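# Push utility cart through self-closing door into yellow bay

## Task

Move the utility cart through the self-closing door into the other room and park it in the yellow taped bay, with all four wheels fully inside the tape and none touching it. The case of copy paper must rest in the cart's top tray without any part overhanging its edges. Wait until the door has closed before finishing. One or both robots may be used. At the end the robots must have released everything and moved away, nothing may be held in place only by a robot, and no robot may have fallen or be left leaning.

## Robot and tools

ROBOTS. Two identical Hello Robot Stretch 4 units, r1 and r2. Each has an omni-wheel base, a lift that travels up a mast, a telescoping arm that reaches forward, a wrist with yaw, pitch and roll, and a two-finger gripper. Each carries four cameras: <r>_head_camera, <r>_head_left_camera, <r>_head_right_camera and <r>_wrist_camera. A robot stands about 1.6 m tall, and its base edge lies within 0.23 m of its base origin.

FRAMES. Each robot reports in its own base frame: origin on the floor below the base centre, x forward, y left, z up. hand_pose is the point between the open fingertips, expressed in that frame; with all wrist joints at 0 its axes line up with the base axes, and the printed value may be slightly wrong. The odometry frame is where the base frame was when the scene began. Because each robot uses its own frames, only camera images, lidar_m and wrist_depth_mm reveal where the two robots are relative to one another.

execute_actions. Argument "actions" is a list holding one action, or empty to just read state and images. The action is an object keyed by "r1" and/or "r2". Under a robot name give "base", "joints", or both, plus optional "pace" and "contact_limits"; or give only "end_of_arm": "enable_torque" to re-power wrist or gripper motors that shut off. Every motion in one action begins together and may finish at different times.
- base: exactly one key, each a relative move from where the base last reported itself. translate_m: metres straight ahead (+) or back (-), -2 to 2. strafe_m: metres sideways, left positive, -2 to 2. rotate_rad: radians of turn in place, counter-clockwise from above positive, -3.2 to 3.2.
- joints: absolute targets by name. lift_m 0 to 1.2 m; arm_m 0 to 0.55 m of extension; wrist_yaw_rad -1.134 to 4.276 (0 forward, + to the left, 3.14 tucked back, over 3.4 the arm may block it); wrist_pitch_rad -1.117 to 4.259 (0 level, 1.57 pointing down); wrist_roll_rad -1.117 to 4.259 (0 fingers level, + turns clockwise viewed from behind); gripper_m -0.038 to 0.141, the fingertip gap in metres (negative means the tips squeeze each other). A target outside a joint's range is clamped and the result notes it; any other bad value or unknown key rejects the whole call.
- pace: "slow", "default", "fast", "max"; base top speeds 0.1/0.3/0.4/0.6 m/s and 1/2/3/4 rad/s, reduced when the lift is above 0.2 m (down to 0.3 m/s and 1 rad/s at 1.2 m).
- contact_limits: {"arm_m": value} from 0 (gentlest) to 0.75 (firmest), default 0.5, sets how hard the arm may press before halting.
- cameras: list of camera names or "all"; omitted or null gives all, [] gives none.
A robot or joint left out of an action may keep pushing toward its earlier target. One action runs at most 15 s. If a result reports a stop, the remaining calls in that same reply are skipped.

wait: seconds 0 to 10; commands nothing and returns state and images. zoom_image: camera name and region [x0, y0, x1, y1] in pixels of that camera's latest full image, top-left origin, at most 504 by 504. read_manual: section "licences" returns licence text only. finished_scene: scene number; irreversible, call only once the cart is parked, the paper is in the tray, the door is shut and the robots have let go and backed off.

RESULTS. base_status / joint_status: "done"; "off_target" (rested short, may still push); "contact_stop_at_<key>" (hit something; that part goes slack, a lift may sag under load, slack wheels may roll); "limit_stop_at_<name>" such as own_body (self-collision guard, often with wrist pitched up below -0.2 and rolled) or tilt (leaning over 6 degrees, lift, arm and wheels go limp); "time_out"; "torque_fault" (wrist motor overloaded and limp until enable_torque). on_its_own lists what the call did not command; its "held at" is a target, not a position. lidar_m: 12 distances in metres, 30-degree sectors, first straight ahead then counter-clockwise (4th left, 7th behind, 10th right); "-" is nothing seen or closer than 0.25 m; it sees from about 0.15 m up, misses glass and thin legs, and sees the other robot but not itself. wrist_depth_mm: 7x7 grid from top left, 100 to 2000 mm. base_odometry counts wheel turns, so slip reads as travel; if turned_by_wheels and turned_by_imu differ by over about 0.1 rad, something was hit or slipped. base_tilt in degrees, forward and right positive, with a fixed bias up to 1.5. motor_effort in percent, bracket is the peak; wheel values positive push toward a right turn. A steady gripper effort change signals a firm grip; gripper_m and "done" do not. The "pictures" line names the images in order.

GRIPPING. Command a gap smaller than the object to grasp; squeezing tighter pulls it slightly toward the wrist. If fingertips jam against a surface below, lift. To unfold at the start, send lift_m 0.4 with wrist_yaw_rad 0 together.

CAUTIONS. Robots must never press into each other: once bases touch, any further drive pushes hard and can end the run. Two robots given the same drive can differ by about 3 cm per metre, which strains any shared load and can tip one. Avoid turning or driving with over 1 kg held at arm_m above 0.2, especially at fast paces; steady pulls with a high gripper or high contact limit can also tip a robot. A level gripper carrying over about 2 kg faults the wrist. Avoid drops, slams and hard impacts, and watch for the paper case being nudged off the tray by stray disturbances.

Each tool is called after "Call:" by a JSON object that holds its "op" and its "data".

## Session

Call:
{"op": "execute_actions", "data": {"actions": [], "cameras": ["r1_head_left_camera","r2_head_left_camera","r1_wrist_camera","r2_wrist_camera"]}}

Scene clock: 0.00 s.
r1.base_odometry: x=+0.000 y=+0.000 heading=+0.000 (m, m, rad; r1's odometry frame)
r1.turned_by_wheels: +0.000 (rad since the last result)
r1.turned_by_imu: +0.000 (rad since the last result)
r1.base_tilt: forward=+0.4 right=+0.2 (deg)
r1.lidar_m: 1.34 1.47 1.95 3.21 1.34 0.79 0.69 0.69 0.81 1.47 2.61 3.08
r1.base_status: not commanded
r1.joint_positions: lift_m=+0.273 arm_m=+0.001 wrist_yaw_rad=+3.108 wrist_pitch_rad=+0.003 wrist_roll_rad=-0.011 gripper_m=+0.057
r1.joint_status: not commanded
r1.motor_effort: lift_m=+19 arm_m=-1 wrist_yaw_rad=-2 wrist_pitch_rad=-6 wrist_roll_rad=+1 gripper_m=+0 wheel_0=+0 wheel_1=+0 wheel_2=+0 (%)
r1.hand_pose: x=-0.1138 y=+0.0971 z=+0.4500 quat_wxyz=(+0.017, -0.001, -0.006, +1.000) (m; r1's base frame)
r1.wrist_depth_mm: 136 138 809 866 960 1042 1138 / - 138 809 878 946 1042 1138 / 106 138 276 878 946 1042 1138 / 116 139 809 878 946 1042 1118 / 691 759 798 866 946 1042 1138 / 707 741 196 866 196 1042 1118 / 707 732 788 109 931 991 991
r2.base_odometry: x=+0.000 y=+0.000 heading=+0.000 (m, m, rad; r2's odometry frame)
r2.turned_by_wheels: +0.000 (rad since the last result)
r2.turned_by_imu: +0.000 (rad since the last result)
r2.base_tilt: forward=+0.1 right=+0.6 (deg)
r2.lidar_m: 3.42 2.75 2.72 1.92 1.54 1.50 1.67 2.02 1.99 1.94 1.94 1.41
r2.base_status: not commanded
r2.joint_positions: lift_m=+0.242 arm_m=-0.002 wrist_yaw_rad=+3.193 wrist_pitch_rad=+0.006 wrist_roll_rad=+0.007 gripper_m=+0.057
r2.joint_status: not commanded
r2.motor_effort: lift_m=+20 arm_m=+0 wrist_yaw_rad=+1 wrist_pitch_rad=-4 wrist_roll_rad=+0 gripper_m=-1 wheel_0=+0 wheel_1=+0 wheel_2=+0 (%)
r2.hand_pose: x=-0.1235 y=+0.0726 z=+0.4182 quat_wxyz=(-0.026, -0.003, +0.003, +1.000) (m; r2's base frame)
r2.wrist_depth_mm: - 138 220 - 1756 1464 1281 / - 111 137 - 1708 1464 1308 / - 110 136 1983 1708 1464 1281 / - 120 145 - 1756 1464 1281 / 140 1921 - - 1708 1499 1308 / 213 1661 212 1618 211 1397 1281 / 211 1042 1008 148 1008 1060 1098
pictures: r1_head_left_camera, r1_wrist_camera, r2_head_left_camera, r2_wrist_camera
camera_calibration (this result's frames):
r1_wrist_camera: T_world_to_cam=[[0.0688949, 0.997543, -0.0126957, -0.0919155], [0.00683408, -0.0131976, -0.99989, 0.508394], [-0.997601, 0.0688006, -0.00772654, 0.114628], [0, 0, 0, 1]] pos_world=[0.117211, 0.0905128, 0.508056]
r2_wrist_camera: T_world_to_cam=[[-0.0622442, 0.998052, -0.00418687, -0.0825888], [-0.0220675, -0.00557021, -0.999741, 0.482911], [-0.997817, -0.0621357, 0.0223712, 0.0945967], [0, 0, 0, 1]] pos_world=[0.0999062, 0.0909957, 0.480324]
Images, in order (width x height): r1_head_left_camera 420x672, r1_wrist_camera 616x392, r2_head_left_camera 420x672, r2_wrist_camera 616x392.

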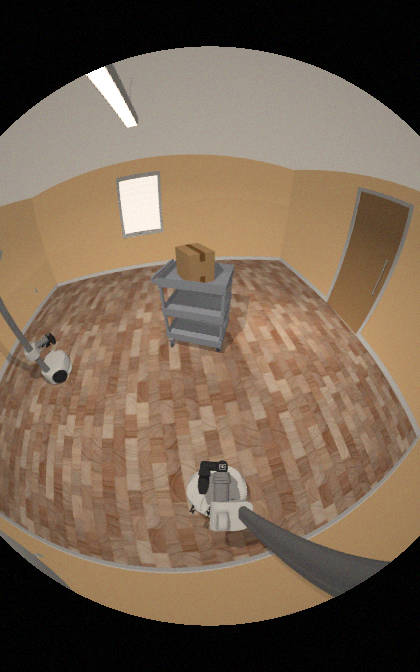

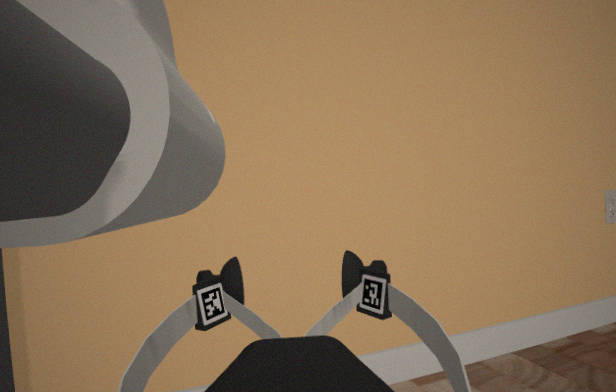

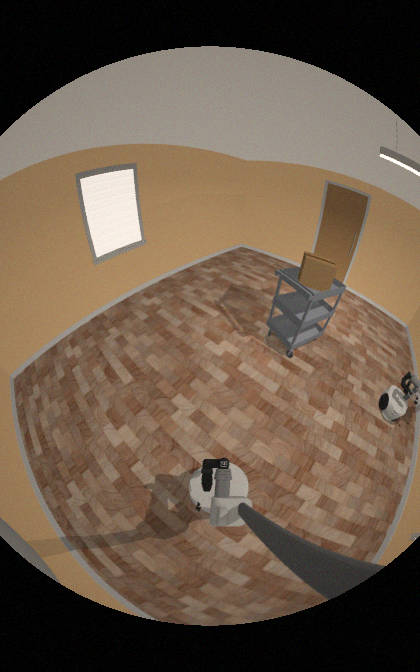

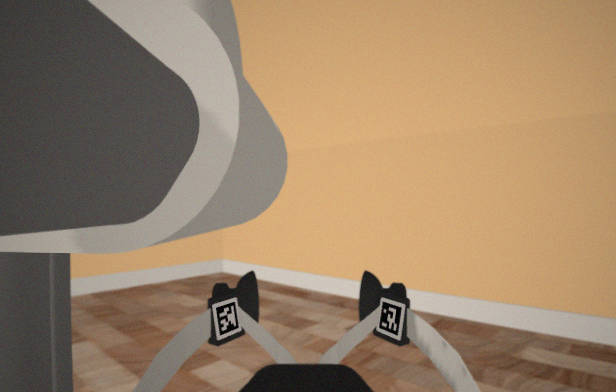

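Call:
{"op": "execute_actions", "data": {"actions": [{"r1":{"base":{"rotate_rad":-0.6}},"r2":{"base":{"rotate_rad":2.47},"joints":{"lift_m":0.4,"wrist_yaw_rad":0,"gripper_m":0.14}}}], "cameras": []}}

Call:
{"op": "execute_actions", "data": {"actions": [{"r1":{"base":{"translate_m":2.0},"joints":{"lift_m":0.89,"wrist_yaw_rad":-0.5,"gripper_m":0.1},"pace":"fast"},"r2":{"base":{"strafe_m":0.6},"joints":{"lift_m":0.32,"wrist_roll_rad":1.57}}}], "cameras": []}}

Call:
{"op": "execute_actions", "data": {"actions": [{"r1":{"base":{"rotate_rad":-0.73},"joints":{"arm_m":0.3}},"r2":{"base":{"translate_m":-2.0},"pace":"fast"}}], "cameras": ["r1_head_camera","r1_wrist_camera","r2_head_right_camera"]}}

Scene clock: 4.27 s.
r1.base_odometry: x=+0.000 y=+0.000 heading=-0.600 (m, m, rad; r1's odometry frame)
r1.turned_by_wheels: -0.600 (rad since the last result)
r1.turned_by_imu: -0.605 (rad since the last result)
r1.base_tilt: forward=+0.3 right=+0.1 (deg)
r1.lidar_m: 2.87 1.33 1.41 1.95 3.23 1.53 0.83 0.70 0.68 0.81 1.29 2.60
r1.base_status: done
r1.joint_positions: lift_m=+0.273 arm_m=+0.001 wrist_yaw_rad=+3.108 wrist_pitch_rad=+0.003 wrist_roll_rad=-0.011 gripper_m=+0.057
r1.joint_status: not commanded
r1.motor_effort: lift_m=+19(19) arm_m=-1(1) wrist_yaw_rad=-1(1) wrist_pitch_rad=-6(5) wrist_roll_rad=+0(1) gripper_m=-2(1) wheel_0=+3(8) wheel_1=+2(11) wheel_2=+2(8) (%)
r1.hand_pose: x=-0.1138 y=+0.0971 z=+0.4500 quat_wxyz=(+0.017, -0.001, -0.006, +1.000) (m; r1's base frame)
r1.wrist_depth_mm: 135 138 1060 1430 - - - / - 138 1060 1397 - - - / 106 138 276 1397 - - - / 116 139 1060 1336 - - - / 683 854 1025 1308 1983 - - / 707 809 196 1281 197 1430 1430 / 699 778 960 109 1025 976 991
r2.base_odometry: x=+0.000 y=+0.000 heading=+2.470 (m, m, rad; r2's odometry frame)
r2.turned_by_wheels: +2.470 (rad since the last result)
r2.turned_by_imu: +2.537 (rad since the last result)
r2.base_tilt: forward=+0.5 right=+0.7 (deg)
r2.lidar_m: 1.50 1.58 2.10 2.01 2.11 1.95 1.42 1.56 2.81 2.72 2.14 1.57
r2.base_status: done
r2.joint_positions: lift_m=+0.400 arm_m=-0.002 wrist_yaw_rad=+0.000 wrist_pitch_rad=+0.006 wrist_roll_rad=+0.007 gripper_m=+0.140
r2.joint_status: all done
r2.motor_effort: lift_m=+24(25) arm_m=+0(0) wrist_yaw_rad=+0(5) wrist_pitch_rad=-5(5) wrist_roll_rad=-1(0) gripper_m=-2(1) wheel_0=+0(8) wheel_1=+1(6) wheel_2=+1(10) (%)
r2.hand_pose: x=+0.4576 y=-0.0873 z=+0.5762 quat_wxyz=(+1.000, +0.004, +0.003, +0.000) (m; r2's base frame)
r2.wrist_depth_mm: 1308 1308 1281 1308 1255 1255 1308 / 1308 1308 1308 1336 1308 1281 1308 / 1308 1308 1336 1308 1281 1281 1281 / 1308 1308 1308 1255 1308 1281 1308 / 1308 1281 1308 1308 1281 1281 1281 / 1336 1255 1308 1281 1308 216 1281 / 1308 1281 1281 146 1255 1281 1255
pictures: none
No camera images: the call's "cameras" was empty. Leave "cameras" out to get every camera's image.

Scene clock: 10.53 s.
r1.base_odometry: x=+1.652 y=-1.128 heading=-0.599 (m, m, rad; r1's odometry frame)
r1.turned_by_wheels: +0.000 (rad since the last result)
r1.turned_by_imu: -0.002 (rad since the last result)
r1.base_tilt: forward=+0.4 right=+0.2 (deg)
r1.lidar_m: 1.30 2.13 2.71 3.07 1.01 1.12 2.44 2.03 2.03 1.34 1.12 1.07
r1.base_status: done
r1.joint_positions: lift_m=+0.890 arm_m=+0.001 wrist_yaw_rad=-0.500 wrist_pitch_rad=+0.003 wrist_roll_rad=-0.011 gripper_m=+0.100
r1.joint_status: all done
r1.motor_effort: lift_m=+21(22) arm_m=-1(1) wrist_yaw_rad=-3(8) wrist_pitch_rad=-4(6) wrist_roll_rad=+0(2) gripper_m=+0(1) wheel_0=+0(9) wheel_1=+0(7) wheel_2=+1(11) (%)
r1.hand_pose: x=+0.3829 y=-0.2150 z=+1.0673 quat_wxyz=(+0.969, -0.005, +0.003, -0.247) (m; r1's base frame)
r1.wrist_depth_mm: 1078 1025 976 931 891 854 820 / 1098 1042 991 931 904 854 820 / 1078 1042 1008 946 904 866 831 / 1098 1042 991 960 917 854 842 / 1098 1060 991 946 891 866 842 / 1118 1060 214 960 891 866 842 / 1118 1060 1008 109 904 866 854
r2.base_odometry: x=-0.373 y=-0.470 heading=+2.470 (m, m, rad; r2's odometry frame)
r2.turned_by_wheels: +0.000 (rad since the last result)
r2.turned_by_imu: +0.002 (rad since the last result)
r2.base_tilt: forward=+0.3 right=+0.5 (deg)
r2.lidar_m: 1.52 1.58 1.45 1.40 1.47 2.03 3.02 1.65 3.41 3.32 2.16 1.56
r2.base_status: done
r2.joint_positions: lift_m=+0.320 arm_m=-0.002 wrist_yaw_rad=+0.000 wrist_pitch_rad=+0.006 wrist_roll_rad=+1.570 gripper_m=+0.140
r2.joint_status: all done
r2.motor_effort: lift_m=+17(21) arm_m=+0(0) wrist_yaw_rad=+1(0) wrist_pitch_rad=-5(5) wrist_roll_rad=+0(3) gripper_m=+2(0) wheel_0=+1(10) wheel_1=-1(8) wheel_2=+0(0) (%)
r2.hand_pose: x=+0.4576 y=-0.0874 z=+0.4967 quat_wxyz=(+0.707, +0.707, +0.002, -0.002) (m; r2's base frame)
r2.wrist_depth_mm: 1308 1336 1281 1308 1308 1025 707 / 1308 1308 1336 1281 1336 1042 715 / 1308 1281 1308 1281 1308 1042 715 / 1308 1308 1336 1281 1308 1042 715 / 1308 1308 1308 1281 1281 1025 707 / 1281 1281 1308 1308 1281 842 715 / 1281 1281 1281 146 1281 946 715
pictures: none
No camera images: the call's "cameras" was empty. Leave "cameras" out to get every camera's image.

Scene clock: 16.90 s.
r1.base_odometry: x=+1.652 y=-1.128 heading=-1.329 (m, m, rad; r1's odometry frame)
r1.turned_by_wheels: -0.730 (rad since the last result)
r1.turned_by_imu: -0.737 (rad since the last result)
r1.base_tilt: forward=+0.4 right=+0.1 (deg)
r1.lidar_m: 1.06 1.18 1.62 2.72 2.82 1.01 1.03 1.07 2.12 2.03 1.58 1.17
r1.base_status: done
r1.joint_positions: lift_m=+0.890 arm_m=+0.299 wrist_yaw_rad=-0.500 wrist_pitch_rad=+0.003 wrist_roll_rad=-0.011 gripper_m=+0.100
r1.joint_status: all done
r1.motor_effort: lift_m=+21(20) arm_m=+6(6) wrist_yaw_rad=+0(1) wrist_pitch_rad=-5(6) wrist_roll_rad=+1(2) gripper_m=-2(2) wheel_0=+1(7) wheel_1=+1(9) wheel_2=+2(7) (%)
r1.hand_pose: x=+0.6812 y=-0.2150 z=+1.0673 quat_wxyz=(+0.969, -0.005, +0.003, -0.247) (m; r1's base frame)
r1.wrist_depth_mm: 535 597 668 768 891 1078 1336 / 530 597 676 768 891 1078 1308 / 544 580 668 768 891 1078 1308 / 535 585 668 768 891 1078 1366 / 539 580 661 759 854 1078 1308 / 530 559 214 741 831 1078 1336 / 530 569 640 109 917 1078 1308
r2.base_odometry: x=+1.192 y=-1.714 heading=+2.470 (m, m, rad; r2's odometry frame)
r2.turned_by_wheels: +0.000 (rad since the last result)
r2.turned_by_imu: +0.004 (rad since the last result)
r2.base_tilt: forward=+0.4 right=+0.7 (deg)
r2.lidar_m: 3.52 2.01 1.49 1.42 1.48 2.08 2.26 1.06 3.25 0.56 0.67 3.64
r2.base_status: done
r2.joint_positions: lift_m=+0.320 arm_m=-0.002 wrist_yaw_rad=+0.000 wrist_pitch_rad=+0.006 wrist_roll_rad=+1.570 gripper_m=+0.140
r2.joint_status: not commanded
r2.motor_effort: lift_m=+18(17) arm_m=+0(0) wrist_yaw_rad=+1(1) wrist_pitch_rad=-4(4) wrist_roll_rad=+0(1) gripper_m=+2(1) wheel_0=+1(5) wheel_1=+2(7) wheel_2=+0(12) (%)
r2.hand_pose: x=+0.4576 y=-0.0874 z=+0.4967 quat_wxyz=(+0.707, +0.707, +0.002, -0.002) (m; r2's base frame)
r2.wrist_depth_mm: - - - - - 1025 699 / - - - - - 1025 707 / - - - - - 1042 715 / - - - - - 1025 715 / - - - - - 1025 707 / - - - - 1808 842 707 / - - - 146 1863 946 699
pictures: r1_head_camera, r1_wrist_camera, r2_head_right_camera
camera_calibration (this result's frames):
r1_wrist_camera: T_world_to_cam=[[-0.509706, -0.860255, -0.0126968, 0.167254], [-0.000125324, 0.0148319, -0.99989, 1.12687], [0.860348, -0.509649, -0.00766774, -0.456114], [0, 0, 0, 1]] pos_world=[0.477809, -0.10529, 1.12537]
Images, in order (width x height): r1_head_camera 420x560, r1_wrist_camera 616x392, r2_head_right_camera 420x672.

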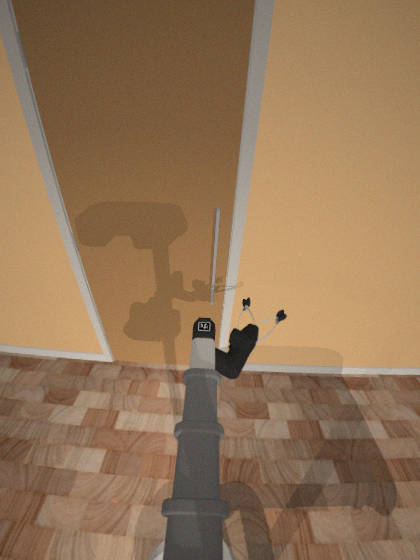

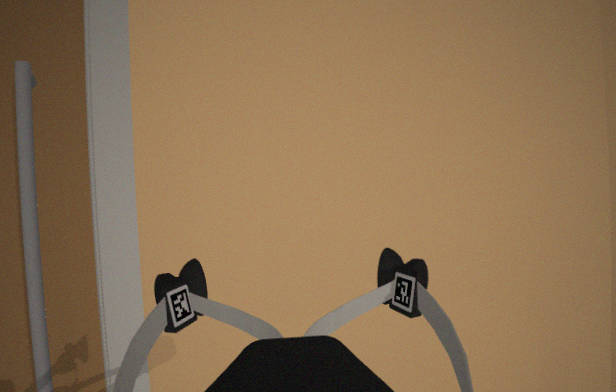

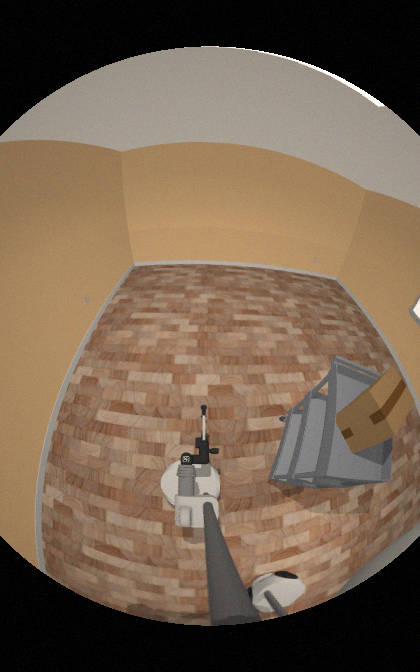

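Call:
{"op": "execute_actions", "data": {"actions": [{"r1":{"base":{"strafe_m":0.21},"joints":{"lift_m":0.75,"arm_m":0.4}}}], "cameras": []}}

Call:
{"op": "execute_actions", "data": {"actions": [{"r1":{"base":{"translate_m":0.2}},"r2":{"base":{"translate_m":-0.65},"pace":"fast"}}], "cameras": ["r1_wrist_camera","r2_head_right_camera","r2_wrist_camera"]}}

Scene clock: 19.50 s.
r1.base_odometry: x=+1.855 y=-1.078 heading=-1.329 (m, m, rad; r1's odometry frame)
r1.turned_by_wheels: +0.000 (rad since the last result)
r1.turned_by_imu: -0.001 (rad since the last result)
r1.base_tilt: forward=+0.4 right=+0.2 (deg)
r1.lidar_m: 1.10 1.18 1.65 2.52 2.63 1.42 0.97 1.18 2.31 2.24 1.58 1.15
r1.base_status: done
r1.joint_positions: lift_m=+0.750 arm_m=+0.399 wrist_yaw_rad=-0.500 wrist_pitch_rad=+0.003 wrist_roll_rad=-0.011 gripper_m=+0.100
r1.joint_status: all done
r1.motor_effort: lift_m=+16(20) arm_m=+6(5) wrist_yaw_rad=+0(0) wrist_pitch_rad=-6(5) wrist_roll_rad=+1(0) gripper_m=-2(2) wheel_0=-1(10) wheel_1=+1(10) wheel_2=+0(1) (%)
r1.hand_pose: x=+0.7812 y=-0.2150 z=+0.9277 quat_wxyz=(+0.969, -0.005, +0.003, -0.247) (m; r1's base frame)
r1.wrist_depth_mm: 455 508 569 654 768 931 1160 / 455 508 574 654 768 904 1138 / 455 508 569 647 759 917 1118 / 455 508 574 647 759 917 1118 / 455 508 569 654 723 917 1118 / 452 488 214 640 699 904 1138 / 452 484 544 109 768 931 1138
r2.base_odometry: x=+1.192 y=-1.714 heading=+2.470 (m, m, rad; r2's odometry frame)
r2.turned_by_wheels: +0.000 (rad since the last result)
r2.turned_by_imu: +0.001 (rad since the last result)
r2.base_tilt: forward=+0.4 right=+0.7 (deg)
r2.lidar_m: 3.53 2.02 1.46 1.40 1.49 2.09 2.27 1.18 3.23 0.54 0.65 3.65
r2.base_status: not commanded
r2.joint_positions: lift_m=+0.320 arm_m=-0.002 wrist_yaw_rad=+0.000 wrist_pitch_rad=+0.006 wrist_roll_rad=+1.570 gripper_m=+0.140
r2.joint_status: not commanded
r2.motor_effort: lift_m=+18(18) arm_m=+0(0) wrist_yaw_rad=+2(0) wrist_pitch_rad=-5(4) wrist_roll_rad=+0(2) gripper_m=+0(0) wheel_0=+1(1) wheel_1=+1(1) wheel_2=+0(0) (%)
r2.hand_pose: x=+0.4576 y=-0.0874 z=+0.4967 quat_wxyz=(+0.707, +0.707, +0.002, -0.002) (m; r2's base frame)
r2.wrist_depth_mm: - - - - - 1025 699 / - - - - - 1025 707 / - - - - - 1042 715 / - - - - - 1042 715 / - - - - - 1042 699 / - - - - 1808 842 699 / - - - 146 1863 946 699
pictures: none
No camera images: the call's "cameras" was empty. Leave "cameras" out to get every camera's image.

Scene clock: 22.40 s.
r1.base_odometry: x=+1.903 y=-1.272 heading=-1.329 (m, m, rad; r1's odometry frame)
r1.turned_by_wheels: +0.000 (rad since the last result)
r1.turned_by_imu: -0.001 (rad since the last result)
r1.base_tilt: forward=+0.4 right=+0.1 (deg)
r1.lidar_m: 0.93 0.99 1.36 2.50 2.60 3.58 1.16 0.88 0.85 2.26 1.31 0.89
r1.base_status: done
r1.joint_positions: lift_m=+0.750 arm_m=+0.399 wrist_yaw_rad=-0.500 wrist_pitch_rad=+0.003 wrist_roll_rad=-0.011 gripper_m=+0.100
r1.joint_status: not commanded
r1.motor_effort: lift_m=+16(16) arm_m=+6(6) wrist_yaw_rad=-3(1) wrist_pitch_rad=-5(5) wrist_roll_rad=-1(0) gripper_m=+1(1) wheel_0=+3(5) wheel_1=+3(8) wheel_2=-2(11) (%)
r1.hand_pose: x=+0.7812 y=-0.2150 z=+0.9277 quat_wxyz=(+0.969, -0.005, +0.003, -0.247) (m; r1's base frame)
r1.wrist_depth_mm: 294 329 364 415 492 597 732 / 294 327 362 415 492 597 732 / 294 329 362 415 488 591 723 / 294 327 362 415 488 591 723 / 294 325 366 415 466 585 715 / 293 317 215 410 442 591 723 / 291 314 353 109 504 591 723
r2.base_odometry: x=+1.701 y=-2.119 heading=+2.470 (m, m, rad; r2's odometry frame)
r2.turned_by_wheels: +0.000 (rad since the last result)
r2.turned_by_imu: +0.002 (rad since the last result)
r2.base_tilt: forward=+0.4 right=+0.7 (deg)
r2.lidar_m: 4.18 2.02 1.48 1.41 1.48 1.68 1.60 0.88 0.84 3.30 0.85 0.85
r2.base_status: done
r2.joint_positions: lift_m=+0.320 arm_m=-0.002 wrist_yaw_rad=+0.000 wrist_pitch_rad=+0.006 wrist_roll_rad=+1.570 gripper_m=+0.140
r2.joint_status: not commanded
r2.motor_effort: lift_m=+18(18) arm_m=+0(0) wrist_yaw_rad=+1(0) wrist_pitch_rad=-5(5) wrist_roll_rad=+1(0) gripper_m=+3(3) wheel_0=+0(7) wheel_1=+2(6) wheel_2=+0(13) (%)
r2.hand_pose: x=+0.4576 y=-0.0874 z=+0.4967 quat_wxyz=(+0.707, +0.707, +0.002, -0.002) (m; r2's base frame)
r2.wrist_depth_mm: - - - - - 1025 715 / - - - - - 1008 723 / - - - - - 1042 715 / - - - - - 1042 699 / - - - - - 1042 699 / - - - - 1808 842 707 / - - - 146 1756 946 699
pictures: r1_wrist_camera, r2_head_right_camera, r2_wrist_camera
camera_calibration (this result's frames):
r1_wrist_camera: T_world_to_cam=[[-0.509743, -0.860233, -0.0126966, 0.216488], [-0.000127786, 0.0148335, -0.99989, 0.987282], [0.860327, -0.509685, -0.00767121, -0.54323], [0, 0, 0, 1]] pos_world=[0.577834, -0.105291, 0.985755]
r2_wrist_camera: T_world_to_cam=[[0.00496936, -0.00407707, -0.999979, 0.489788], [0.0284299, 0.999588, -0.00393419, 0.143444], [0.999583, -0.0284097, 0.00508323, -0.239795], [0, 0, 0, 1]] pos_world=[0.233183, -0.1482, 0.491561]
Images, in order (width x height): r1_wrist_camera 616x392, r2_head_right_camera 420x672, r2_wrist_camera 616x392.

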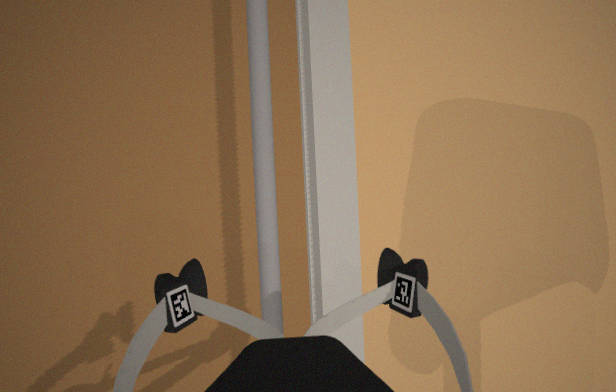

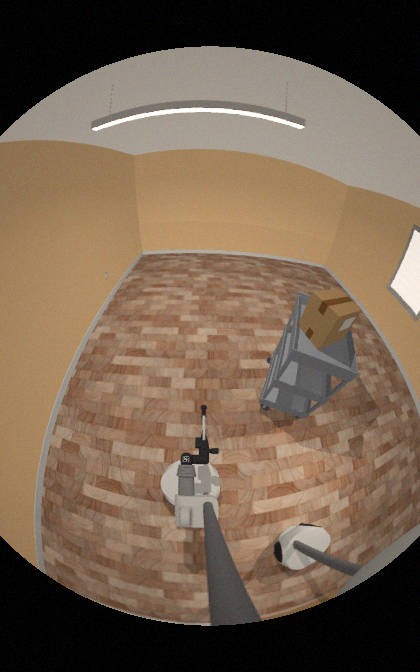

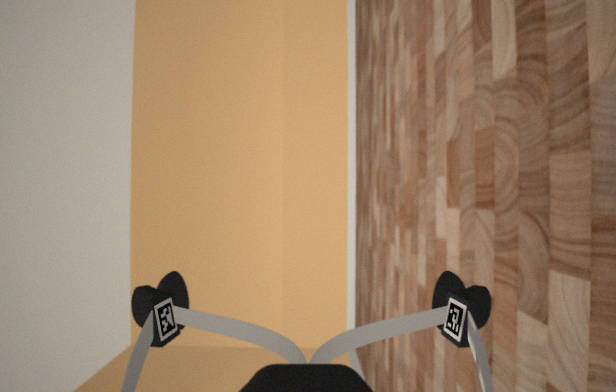

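Call:
{"op": "execute_actions", "data": {"actions": [{"r1":{"base":{"strafe_m":-0.03},"joints":{"arm_m":0.49,"gripper_m":0.07}},"r2":{"base":{"strafe_m":-0.68},"pace":"fast"}}], "cameras": ["r1_wrist_camera","r2_head_camera","r2_wrist_camera"]}}

Scene clock: 25.97 s.
r1.base_odometry: x=+1.874 y=-1.279 heading=-1.329 (m, m, rad; r1's odometry frame)
r1.turned_by_wheels: +0.000 (rad since the last result)
r1.turned_by_imu: -0.001 (rad since the last result)
r1.base_tilt: forward=+0.3 right=+0.1 (deg)
r1.lidar_m: 0.89 0.97 1.36 2.54 2.64 1.72 0.50 0.56 2.29 2.22 1.30 0.93
r1.base_status: done
r1.joint_positions: lift_m=+0.750 arm_m=+0.489 wrist_yaw_rad=-0.500 wrist_pitch_rad=+0.003 wrist_roll_rad=-0.011 gripper_m=+0.070
r1.joint_status: all done
r1.motor_effort: lift_m=+16(16) arm_m=+6(6) wrist_yaw_rad=-1(2) wrist_pitch_rad=-6(6) wrist_roll_rad=+1(0) gripper_m=-3(3) wheel_0=+2(10) wheel_1=+0(8) wheel_2=+0(4) (%)
r1.hand_pose: x=+0.8712 y=-0.2150 z=+0.9277 quat_wxyz=(+0.969, -0.005, +0.003, -0.247) (m; r1's base frame)
r1.wrist_depth_mm: 220 246 277 319 370 445 549 / 221 246 277 315 368 445 549 / 221 245 277 315 366 442 549 / 221 246 277 317 366 442 539 / 222 246 276 317 349 439 544 / 220 240 198 297 202 442 539 / 220 236 265 109 349 442 544
r2.base_odometry: x=+2.124 y=-1.586 heading=+2.470 (m, m, rad; r2's odometry frame)
r2.turned_by_wheels: +0.000 (rad since the last result)
r2.turned_by_imu: +0.000 (rad since the last result)
r2.base_tilt: forward=+0.3 right=+0.6 (deg)
r2.lidar_m: 0.52 2.97 2.20 2.11 2.22 1.68 0.49 0.52 2.32 2.62 2.73 0.51
r2.base_status: done
r2.joint_positions: lift_m=+0.320 arm_m=-0.002 wrist_yaw_rad=+0.000 wrist_pitch_rad=+0.006 wrist_roll_rad=+1.570 gripper_m=+0.140
r2.joint_status: not commanded
r2.motor_effort: lift_m=+18(18) arm_m=+0(0) wrist_yaw_rad=+1(1) wrist_pitch_rad=-4(6) wrist_roll_rad=+0(2) gripper_m=-2(1) wheel_0=-2(10) wheel_1=+1(10) wheel_2=+1(2) (%)
r2.hand_pose: x=+0.4576 y=-0.0874 z=+0.4967 quat_wxyz=(+0.707, +0.707, +0.002, -0.002) (m; r2's base frame)
r2.wrist_depth_mm: 287 347 237 233 236 410 459 / 379 564 - 249 1618 715 496 / 382 580 - 263 1661 741 496 / 382 574 946 283 946 732 500 / 382 569 - 304 1863 699 500 / 382 466 - 329 1576 559 492 / 382 517 - 146 1808 931 492
pictures: r1_wrist_camera, r2_head_camera, r2_wrist_camera
camera_calibration (this result's frames):
r1_wrist_camera: T_world_to_cam=[[-0.509726, -0.860243, -0.0126962, 0.262328], [-0.000134149, 0.0148367, -0.99989, 0.987297], [0.860337, -0.509668, -0.00767806, -0.620617], [0, 0, 0, 1]] pos_world=[0.667788, -0.105291, 0.985754]
r2_wrist_camera: T_world_to_cam=[[0.00496923, -0.00407672, -0.999979, 0.489788], [0.0284319, 0.999588, -0.00393384, 0.143443], [0.999583, -0.0284117, 0.00508309, -0.239795], [0, 0, 0, 1]] pos_world=[0.233183, -0.148201, 0.491561]
Images, in order (width x height): r1_wrist_camera 616x392, r2_head_camera 420x560, r2_wrist_camera 616x392.

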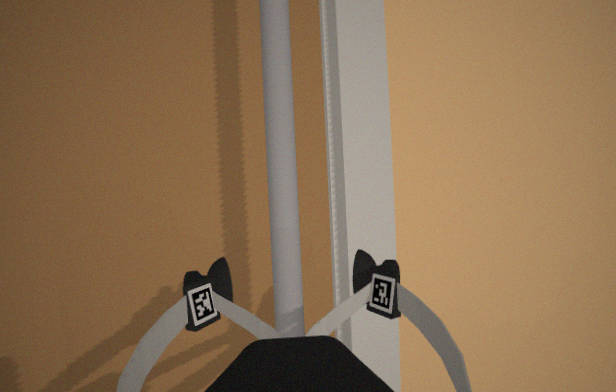

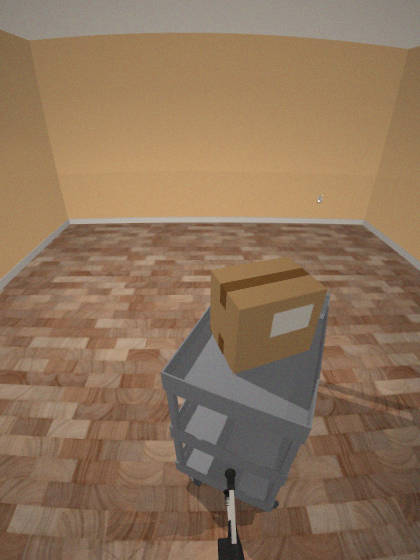

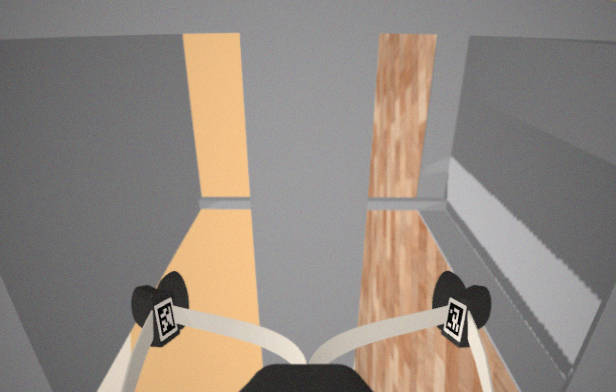

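Call:
{"op": "execute_actions", "data": {"actions": [{"r1":{"base":{"strafe_m":-0.012},"joints":{"arm_m":0.52,"gripper_m":-0.035}},"r2":{"base":{"translate_m":0.13}}}], "cameras": ["r1_wrist_camera"]}}

Call:
{"op": "execute_actions", "data": {"actions": [{"r1":{"base":{"strafe_m":0.03},"joints":{"arm_m":0.32}},"r2":{"joints":{"gripper_m":0.03,"lift_m":0.325}}}], "cameras": ["r1_wrist_camera"]}}

Scene clock: 28.67 s.
r1.base_odometry: x=+1.863 y=-1.282 heading=-1.329 (m, m, rad; r1's odometry frame)
r1.turned_by_wheels: -0.001 (rad since the last result)
r1.turned_by_imu: -0.002 (rad since the last result)
r1.base_tilt: forward=+0.3 right=+0.2 (deg)
r1.lidar_m: 0.88 0.97 1.35 2.55 2.67 1.69 0.61 0.68 2.29 2.21 1.31 0.95
r1.base_status: done
r1.joint_positions: lift_m=+0.750 arm_m=+0.520 wrist_yaw_rad=-0.501 wrist_pitch_rad=+0.003 wrist_roll_rad=-0.011 gripper_m=-0.034
r1.joint_status: all done
r1.motor_effort: lift_m=+16(16) arm_m=+3(5) wrist_yaw_rad=+2(12) wrist_pitch_rad=-5(5) wrist_roll_rad=-2(0) gripper_m=-22(21) wheel_0=-5(10) wheel_1=-1(10) wheel_2=-1(2) (%)
r1.hand_pose: x=+0.9015 y=-0.2152 z=+0.9277 quat_wxyz=(+0.969, -0.005, +0.003, -0.248) (m; r1's base frame)
r1.wrist_depth_mm: 187 210 236 268 312 402 496 / 189 209 236 268 310 399 492 / 189 209 236 267 310 397 488 / 189 209 236 253 310 397 484 / 188 208 235 204 309 394 488 / 187 205 182 189 182 394 488 / 187 198 226 109 315 397 488
r2.base_odometry: x=+2.022 y=-1.505 heading=+2.471 (m, m, rad; r2's odometry frame)
r2.turned_by_wheels: +0.000 (rad since the last result)
r2.turned_by_imu: +0.001 (rad since the last result)
r2.base_tilt: forward=+0.3 right=+0.5 (deg)
r2.lidar_m: 0.41 2.97 2.19 2.12 2.23 1.85 0.63 0.68 2.51 2.59 2.73 0.39
r2.base_status: done
r2.joint_positions: lift_m=+0.320 arm_m=-0.002 wrist_yaw_rad=+0.000 wrist_pitch_rad=+0.006 wrist_roll_rad=+1.570 gripper_m=+0.140
r2.joint_status: not commanded
r2.motor_effort: lift_m=+18(18) arm_m=+0(0) wrist_yaw_rad=+1(1) wrist_pitch_rad=-4(4) wrist_roll_rad=+0(0) gripper_m=+4(0) wheel_0=+1(6) wheel_1=+0(5) wheel_2=+2(6) (%)
r2.hand_pose: x=+0.4576 y=-0.0874 z=+0.4967 quat_wxyz=(+0.707, +0.707, +0.002, -0.002) (m; r2's base frame)
r2.wrist_depth_mm: 379 559 127 126 126 661 492 / 379 564 135 135 135 699 500 / 387 569 144 143 143 732 496 / 387 569 156 154 156 723 496 / 382 574 167 164 167 654 496 / 379 466 178 178 180 484 480 / 377 - - 146 1464 946 449
pictures: r1_wrist_camera
camera_calibration (this result's frames):
r1_wrist_camera: T_world_to_cam=[[-0.510735, -0.859644, -0.0126957, 0.278598], [-0.000141378, 0.0148509, -0.99989, 0.987306], [0.859738, -0.510677, -0.00770643, -0.646463], [0, 0, 0, 1]] pos_world=[0.698218, -0.105301, 0.985753]
Images, in order (width x height): r1_wrist_camera 616x392.

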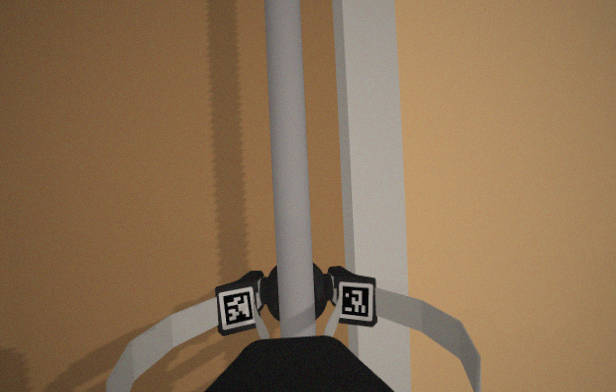

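Scene clock: 30.77 s.
r1.base_odometry: x=+1.892 y=-1.275 heading=-1.329 (m, m, rad; r1's odometry frame)
r1.turned_by_wheels: +0.001 (rad since the last result)
r1.turned_by_imu: -0.001 (rad since the last result)
r1.base_tilt: forward=+0.3 right=+0.2 (deg)
r1.lidar_m: 0.73 0.87 1.36 2.50 2.64 3.63 0.62 0.66 2.34 2.24 1.31 0.67
r1.base_status: done
r1.joint_positions: lift_m=+0.750 arm_m=+0.321 wrist_yaw_rad=-0.488 wrist_pitch_rad=+0.003 wrist_roll_rad=-0.011 gripper_m=-0.034
r1.joint_status: all done
r1.on_its_own: wrist_yaw_rad is at rest, and its effort (-33) is outside its rest range (-13 to +13)
r1.motor_effort: lift_m=+16(16) arm_m=-8(11) wrist_yaw_rad=-33(39) wrist_pitch_rad=-7(7) wrist_roll_rad=+1(0) gripper_m=-19(24) wheel_0=+2(27) wheel_1=+1(9) wheel_2=+3(11) (%)
r1.hand_pose: x=+0.7061 y=-0.2126 z=+0.9276 quat_wxyz=(+0.970, -0.005, +0.003, -0.242) (m; r1's base frame)
r1.wrist_depth_mm: 213 226 236 253 585 707 854 / 213 225 239 254 585 699 854 / 215 226 238 254 580 691 842 / 214 226 240 255 585 699 831 / 214 226 240 213 580 691 842 / 216 224 181 186 181 691 842 / 215 220 236 109 580 691 842
r2.base_odometry: x=+2.022 y=-1.505 heading=+2.471 (m, m, rad; r2's odometry frame)
r2.turned_by_wheels: +0.000 (rad since the last result)
r2.turned_by_imu: +0.001 (rad since the last result)
r2.base_tilt: forward=+0.4 right=+0.6 (deg)
r2.lidar_m: 0.40 2.99 2.20 2.12 2.23 1.84 0.63 0.66 2.53 2.61 2.72 0.39
r2.base_status: not commanded
r2.joint_positions: lift_m=+0.325 arm_m=-0.002 wrist_yaw_rad=+0.002 wrist_pitch_rad=+0.016 wrist_roll_rad=+1.569 gripper_m=+0.030
r2.joint_status: all done
r2.on_its_own: wrist_pitch_rad is at rest, and its effort (-33) is outside its rest range (-23 to +23)
r2.motor_effort: lift_m=+25(25) arm_m=+0(0) wrist_yaw_rad=-4(9) wrist_pitch_rad=-33(38) wrist_roll_rad=+2(2) gripper_m=-19(24) wheel_0=+0(0) wheel_1=+0(0) wheel_2=+3(4) (%)
r2.hand_pose: x=+0.4577 y=-0.0869 z=+0.4983 quat_wxyz=(+0.708, +0.707, +0.006, -0.005) (m; r2's base frame)
r2.wrist_depth_mm: 387 564 118 118 118 647 496 / 389 574 125 125 125 691 484 / 389 591 132 133 133 699 492 / 389 591 141 142 142 699 492 / 392 591 153 151 154 654 488 / 389 - 166 163 169 569 480 / 389 - 177 171 183 317 442
pictures: r1_wrist_camera
camera_calibration (this result's frames):
r1_wrist_camera: T_world_to_cam=[[-0.499929, -0.865974, -0.0126761, 0.172096], [-0.000787485, 0.0150909, -0.999886, 0.987593], [0.866066, -0.499862, -0.0082263, -0.478804], [0, 0, 0, 1]] pos_world=[0.50149, -0.105209, 0.985723]
Images, in order (width x height): r1_wrist_camera 616x392.

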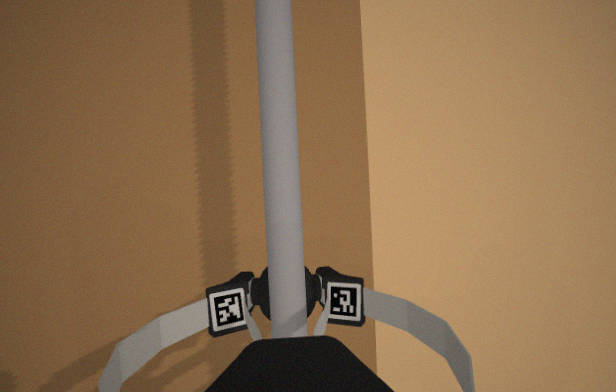

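Call:
{"op": "execute_actions", "data": {"actions": [{"r1":{"base":{"strafe_m":0.095},"joints":{"arm_m":0.18}},"r2":{"base":{"strafe_m":-0.1}}}], "cameras": []}}

Call:
{"op": "execute_actions", "data": {"actions": [{"r1":{"base":{"strafe_m":0.115},"joints":{"arm_m":0.05}},"r2":{"base":{"strafe_m":-0.1}}}], "cameras": []}}

Call:
{"op": "execute_actions", "data": {"actions": [{"r1":{"base":{"strafe_m":0.065},"joints":{"wrist_yaw_rad":-0.65},"pace":"slow"}}], "cameras": []}}

Call:
{"op": "execute_actions", "data": {"actions": [{"r1":{"base":{"strafe_m":0.07},"joints":{"wrist_yaw_rad":-0.8},"pace":"slow"}}], "cameras": ["r1_wrist_camera"]}}

Scene clock: 33.37 s.
r1.base_odometry: x=+1.984 y=-1.252 heading=-1.330 (m, m, rad; r1's odometry frame)
r1.turned_by_wheels: -0.001 (rad since the last result)
r1.turned_by_imu: -0.004 (rad since the last result)
r1.base_tilt: forward=+0.3 right=+0.2 (deg)
r1.lidar_m: 0.63 0.86 1.36 2.41 2.53 3.47 0.61 0.67 2.42 2.34 1.34 0.54
r1.base_status: done
r1.joint_positions: lift_m=+0.750 arm_m=+0.181 wrist_yaw_rad=-0.508 wrist_pitch_rad=+0.004 wrist_roll_rad=-0.011 gripper_m=-0.034
r1.joint_status: all done
r1.on_its_own: wrist_yaw_rad is at rest, and its effort (+23) is outside its rest range (-13 to +13)
r1.motor_effort: lift_m=+16(16) arm_m=-5(8) wrist_yaw_rad=+23(41) wrist_pitch_rad=-9(9) wrist_roll_rad=+1(1) gripper_m=-18(21) wheel_0=-10(15) wheel_1=-2(10) wheel_2=-5(6) (%)
r1.hand_pose: x=+0.5614 y=-0.2167 z=+0.9273 quat_wxyz=(+0.968, -0.005, +0.003, -0.251) (m; r1's base frame)
r1.wrist_depth_mm: 235 239 243 246 253 991 1229 / 236 239 245 248 253 991 1229 / 236 240 245 248 254 976 1229 / 237 241 245 249 255 991 1229 / 237 242 246 212 255 976 1205 / 238 241 183 185 182 976 1229 / 239 241 246 109 256 976 1229
r2.base_odometry: x=+2.084 y=-1.427 heading=+2.471 (m, m, rad; r2's odometry frame)
r2.turned_by_wheels: +0.001 (rad since the last result)
r2.turned_by_imu: +0.002 (rad since the last result)
r2.base_tilt: forward=+0.3 right=+0.6 (deg)
r2.lidar_m: 0.40 0.46 2.30 2.22 2.32 1.84 0.63 0.68 2.55 2.52 2.61 0.38
r2.base_status: done
r2.joint_positions: lift_m=+0.325 arm_m=-0.002 wrist_yaw_rad=+0.006 wrist_pitch_rad=+0.013 wrist_roll_rad=+1.572 gripper_m=+0.030
r2.joint_status: not commanded
r2.on_its_own: wrist_yaw_rad is at rest, and its effort (-15) is outside its rest range (-13 to +13)
r2.motor_effort: lift_m=+25(24) arm_m=+0(0) wrist_yaw_rad=-15(27) wrist_pitch_rad=-23(33) wrist_roll_rad=-7(9) gripper_m=-17(22) wheel_0=+5(17) wheel_1=+3(5) wheel_2=+1(1) (%)
r2.hand_pose: x=+0.4581 y=-0.0858 z=+0.4991 quat_wxyz=(+0.707, +0.708, +0.007, -0.003) (m; r2's base frame)
r2.wrist_depth_mm: 387 574 135 135 135 668 492 / 387 574 140 140 140 707 488 / 387 580 147 146 146 707 492 / 392 574 153 152 153 715 492 / 389 580 160 158 160 715 492 / 384 535 168 165 168 585 488 / 382 466 175 170 176 171 459
pictures: none
No camera images: the call's "cameras" was empty. Leave "cameras" out to get every camera's image.

Scene clock: 34.90 s.
r1.base_odometry: x=+2.095 y=-1.225 heading=-1.331 (m, m, rad; r1's odometry frame)
r1.turned_by_wheels: -0.001 (rad since the last result)
r1.turned_by_imu: -0.003 (rad since the last result)
r1.base_tilt: forward=+0.4 right=+0.2 (deg)
r1.lidar_m: 0.55 0.88 1.36 2.29 2.41 3.30 0.61 0.64 2.55 2.45 1.33 0.42
r1.base_status: done
r1.joint_positions: lift_m=+0.750 arm_m=+0.051 wrist_yaw_rad=-0.515 wrist_pitch_rad=+0.005 wrist_roll_rad=-0.011 gripper_m=-0.034
r1.joint_status: all done
r1.on_its_own: wrist_yaw_rad is at rest, and its effort (+41) is outside its rest range (-13 to +13)
r1.motor_effort: lift_m=+17(16) arm_m=-4(11) wrist_yaw_rad=+41(44) wrist_pitch_rad=-12(12) wrist_roll_rad=-2(0) gripper_m=-18(24) wheel_0=-12(22) wheel_1=+1(7) wheel_2=-4(8) (%)
r1.hand_pose: x=+0.4296 y=-0.2182 z=+0.9270 quat_wxyz=(+0.967, -0.005, +0.004, -0.255) (m; r1's base frame)
r1.wrist_depth_mm: 271 263 255 243 239 1229 1537 / 272 265 255 244 241 1255 1618 / 274 265 256 245 241 1229 1618 / 274 266 257 247 242 1229 1618 / 277 267 258 211 243 1205 1576 / 278 270 183 189 185 1229 1537 / 279 268 262 109 244 1205 1537
r2.base_odometry: x=+2.146 y=-1.349 heading=+2.472 (m, m, rad; r2's odometry frame)
r2.turned_by_wheels: +0.000 (rad since the last result)
r2.turned_by_imu: +0.002 (rad since the last result)
r2.base_tilt: forward=+0.1 right=+0.5 (deg)
r2.lidar_m: 0.38 0.45 2.40 2.33 2.42 1.84 0.61 0.68 2.51 2.41 2.52 0.41
r2.base_status: done
r2.joint_positions: lift_m=+0.325 arm_m=-0.002 wrist_yaw_rad=+0.007 wrist_pitch_rad=+0.013 wrist_roll_rad=+1.572 gripper_m=+0.030
r2.joint_status: not commanded
r2.on_its_own: wrist_yaw_rad is at rest, and its effort (-19) is outside its rest range (-13 to +13); wrist_pitch_rad is at rest, and its effort (-25) is outside its rest range (-23 to +23)
r2.motor_effort: lift_m=+25(25) arm_m=+0(0) wrist_yaw_rad=-19(43) wrist_pitch_rad=-25(25) wrist_roll_rad=-5(12) gripper_m=-19(19) wheel_0=+3(18) wheel_1=+0(6) wheel_2=+2(4) (%)
r2.hand_pose: x=+0.4582 y=-0.0854 z=+0.4990 quat_wxyz=(+0.707, +0.707, +0.007, -0.002) (m; r2's base frame)
r2.wrist_depth_mm: 382 - 154 154 154 1008 452 / 384 580 157 156 157 661 492 / 389 580 159 160 160 715 492 / 389 580 163 162 163 715 488 / 387 574 166 165 166 707 496 / 387 539 169 168 170 615 492 / 382 469 173 170 173 171 484
pictures: none
No camera images: the call's "cameras" was empty. Leave "cameras" out to get every camera's image.

Scene clock: 36.67 s.
r1.base_odometry: x=+2.158 y=-1.210 heading=-1.333 (m, m, rad; r1's odometry frame)
r1.turned_by_wheels: -0.002 (rad since the last result)
r1.turned_by_imu: -0.003 (rad since the last result)
r1.base_tilt: forward=+0.4 right=+0.1 (deg)
r1.lidar_m: 0.55 0.93 1.35 2.23 2.33 3.20 0.64 0.64 2.60 2.52 1.32 0.41
r1.base_status: done
r1.joint_positions: lift_m=+0.750 arm_m=+0.051 wrist_yaw_rad=-0.667 wrist_pitch_rad=+0.004 wrist_roll_rad=-0.011 gripper_m=-0.034
r1.joint_status: all done
r1.on_its_own: wrist_yaw_rad is at rest, and its effort (+49) is outside its rest range (-13 to +13)
r1.motor_effort: lift_m=+16(16) arm_m=-3(4) wrist_yaw_rad=+49(53) wrist_pitch_rad=-11(13) wrist_roll_rad=+0(1) gripper_m=-20(22) wheel_0=-15(15) wheel_1=+1(7) wheel_2=-6(7) (%)
r1.hand_pose: x=+0.3940 y=-0.2472 z=+0.9271 quat_wxyz=(+0.945, -0.005, +0.004, -0.327) (m; r1's base frame)
r1.wrist_depth_mm: 252 249 245 242 240 1756 1983 / 252 249 247 242 240 1756 - / 253 250 246 243 242 1708 - / 254 251 247 245 243 1708 - / 254 251 250 212 243 1661 - / 256 253 183 180 185 1708 - / 256 254 251 109 244 1576 1863
r2.base_odometry: x=+2.146 y=-1.349 heading=+2.472 (m, m, rad; r2's odometry frame)
r2.turned_by_wheels: +0.000 (rad since the last result)
r2.turned_by_imu: +0.001 (rad since the last result)
r2.base_tilt: forward=+0.3 right=+0.5 (deg)
r2.lidar_m: 0.40 0.43 2.39 2.32 2.43 1.85 0.61 0.64 2.51 2.42 2.51 0.39
r2.base_status: not commanded
r2.joint_positions: lift_m=+0.325 arm_m=-0.002 wrist_yaw_rad=+0.007 wrist_pitch_rad=+0.013 wrist_roll_rad=+1.572 gripper_m=+0.030
r2.joint_status: not commanded
r2.on_its_own: wrist_yaw_rad is at rest, and its effort (-19) is outside its rest range (-13 to +13); wrist_pitch_rad is at rest, and its effort (-25) is outside its rest range (-23 to +23)
r2.motor_effort: lift_m=+25(25) arm_m=+0(0) wrist_yaw_rad=-19(20) wrist_pitch_rad=-25(25) wrist_roll_rad=-5(5) gripper_m=-22(16) wheel_0=+3(3) wheel_1=+1(1) wheel_2=+3(2) (%)
r2.hand_pose: x=+0.4582 y=-0.0854 z=+0.4990 quat_wxyz=(+0.707, +0.707, +0.007, -0.002) (m; r2's base frame)
r2.wrist_depth_mm: 382 - 154 153 154 1008 452 / 387 580 157 156 157 661 488 / 389 585 159 159 160 715 488 / 389 574 163 162 163 707 492 / 387 585 166 165 166 699 488 / 387 535 169 168 170 621 488 / 382 469 173 170 173 171 488
pictures: none
No camera images: the call's "cameras" was empty. Leave "cameras" out to get every camera's image.

Scene clock: 38.50 s.
r1.base_odometry: x=+2.226 y=-1.193 heading=-1.334 (m, m, rad; r1's odometry frame)
r1.turned_by_wheels: -0.001 (rad since the last result)
r1.turned_by_imu: -0.009 (rad since the last result)
r1.base_tilt: forward=+0.3 right=+0.2 (deg)
r1.lidar_m: 0.53 0.95 1.35 2.16 2.25 3.07 0.67 0.65 2.68 2.58 0.44 0.39
r1.base_status: done
r1.joint_positions: lift_m=+0.750 arm_m=+0.050 wrist_yaw_rad=-0.819 wrist_pitch_rad=+0.003 wrist_roll_rad=-0.011 gripper_m=-0.034
r1.joint_status: all done
r1.on_its_own: wrist_yaw_rad is at rest, and its effort (+54) is outside its rest range (-13 to +13)
r1.motor_effort: lift_m=+17(17) arm_m=-2(3) wrist_yaw_rad=+54(56) wrist_pitch_rad=-8(11) wrist_roll_rad=-2(1) gripper_m=-17(25) wheel_0=-12(15) wheel_1=+2(10) wheel_2=-9(7) (%)
r1.hand_pose: x=+0.3544 y=-0.2705 z=+0.9275 quat_wxyz=(+0.917, -0.005, +0.004, -0.398) (m; r1's base frame)
r1.wrist_depth_mm: 237 239 241 242 245 - 1983 / 237 239 242 243 246 - - / 237 239 243 243 246 - - / 239 241 242 244 247 - - / 239 242 243 211 248 - - / 240 242 182 180 182 - - / 241 242 244 109 249 1921 1921
r2.base_odometry: x=+2.146 y=-1.349 heading=+2.472 (m, m, rad; r2's odometry frame)
r2.turned_by_wheels: +0.000 (rad since the last result)
r2.turned_by_imu: +0.001 (rad since the last result)
r2.base_tilt: forward=+0.3 right=+0.8 (deg)
r2.lidar_m: 0.39 0.44 2.41 2.33 2.44 1.83 0.65 0.66 2.50 2.41 2.52 0.40
r2.base_status: not commanded
r2.joint_positions: lift_m=+0.325 arm_m=-0.002 wrist_yaw_rad=+0.007 wrist_pitch_rad=+0.013 wrist_roll_rad=+1.572 gripper_m=+0.030
r2.joint_status: not commanded
r2.on_its_own: wrist_yaw_rad is at rest, and its effort (-19) is outside its rest range (-13 to +13); wrist_pitch_rad is at rest, and its effort (-25) is outside its rest range (-23 to +23)
r2.motor_effort: lift_m=+25(25) arm_m=+0(0) wrist_yaw_rad=-19(20) wrist_pitch_rad=-25(25) wrist_roll_rad=-5(5) gripper_m=-19(18) wheel_0=+3(3) wheel_1=+1(1) wheel_2=+2(3) (%)
r2.hand_pose: x=+0.4582 y=-0.0854 z=+0.4990 quat_wxyz=(+0.707, +0.707, +0.007, -0.002) (m; r2's base frame)
r2.wrist_depth_mm: 384 - 154 153 154 1008 455 / 387 580 156 156 157 661 492 / 387 585 159 159 160 715 492 / 389 585 162 162 163 723 492 / 387 580 166 165 167 707 496 / 384 535 169 168 170 621 492 / 384 466 173 170 173 171 488
pictures: r1_wrist_camera
camera_calibration (this result's frames):
r1_wrist_camera: T_world_to_cam=[[-0.754035, -0.656712, -0.0126791, 0.0928209], [0.004171, 0.0145155, -0.999886, 0.986238], [0.656821, -0.754002, -0.00820607, -0.197762], [0, 0, 0, 1]] pos_world=[0.195771, -0.102472, 0.985679]
Images, in order (width x height): r1_wrist_camera 616x392.

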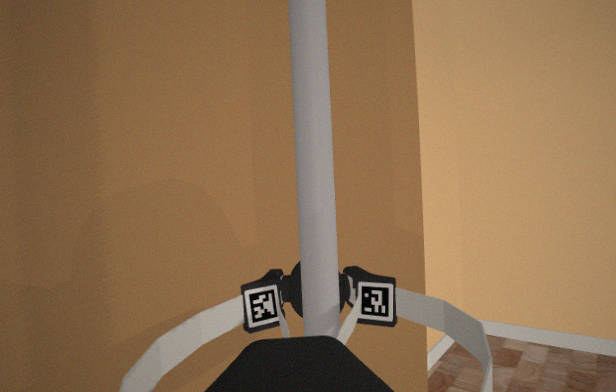

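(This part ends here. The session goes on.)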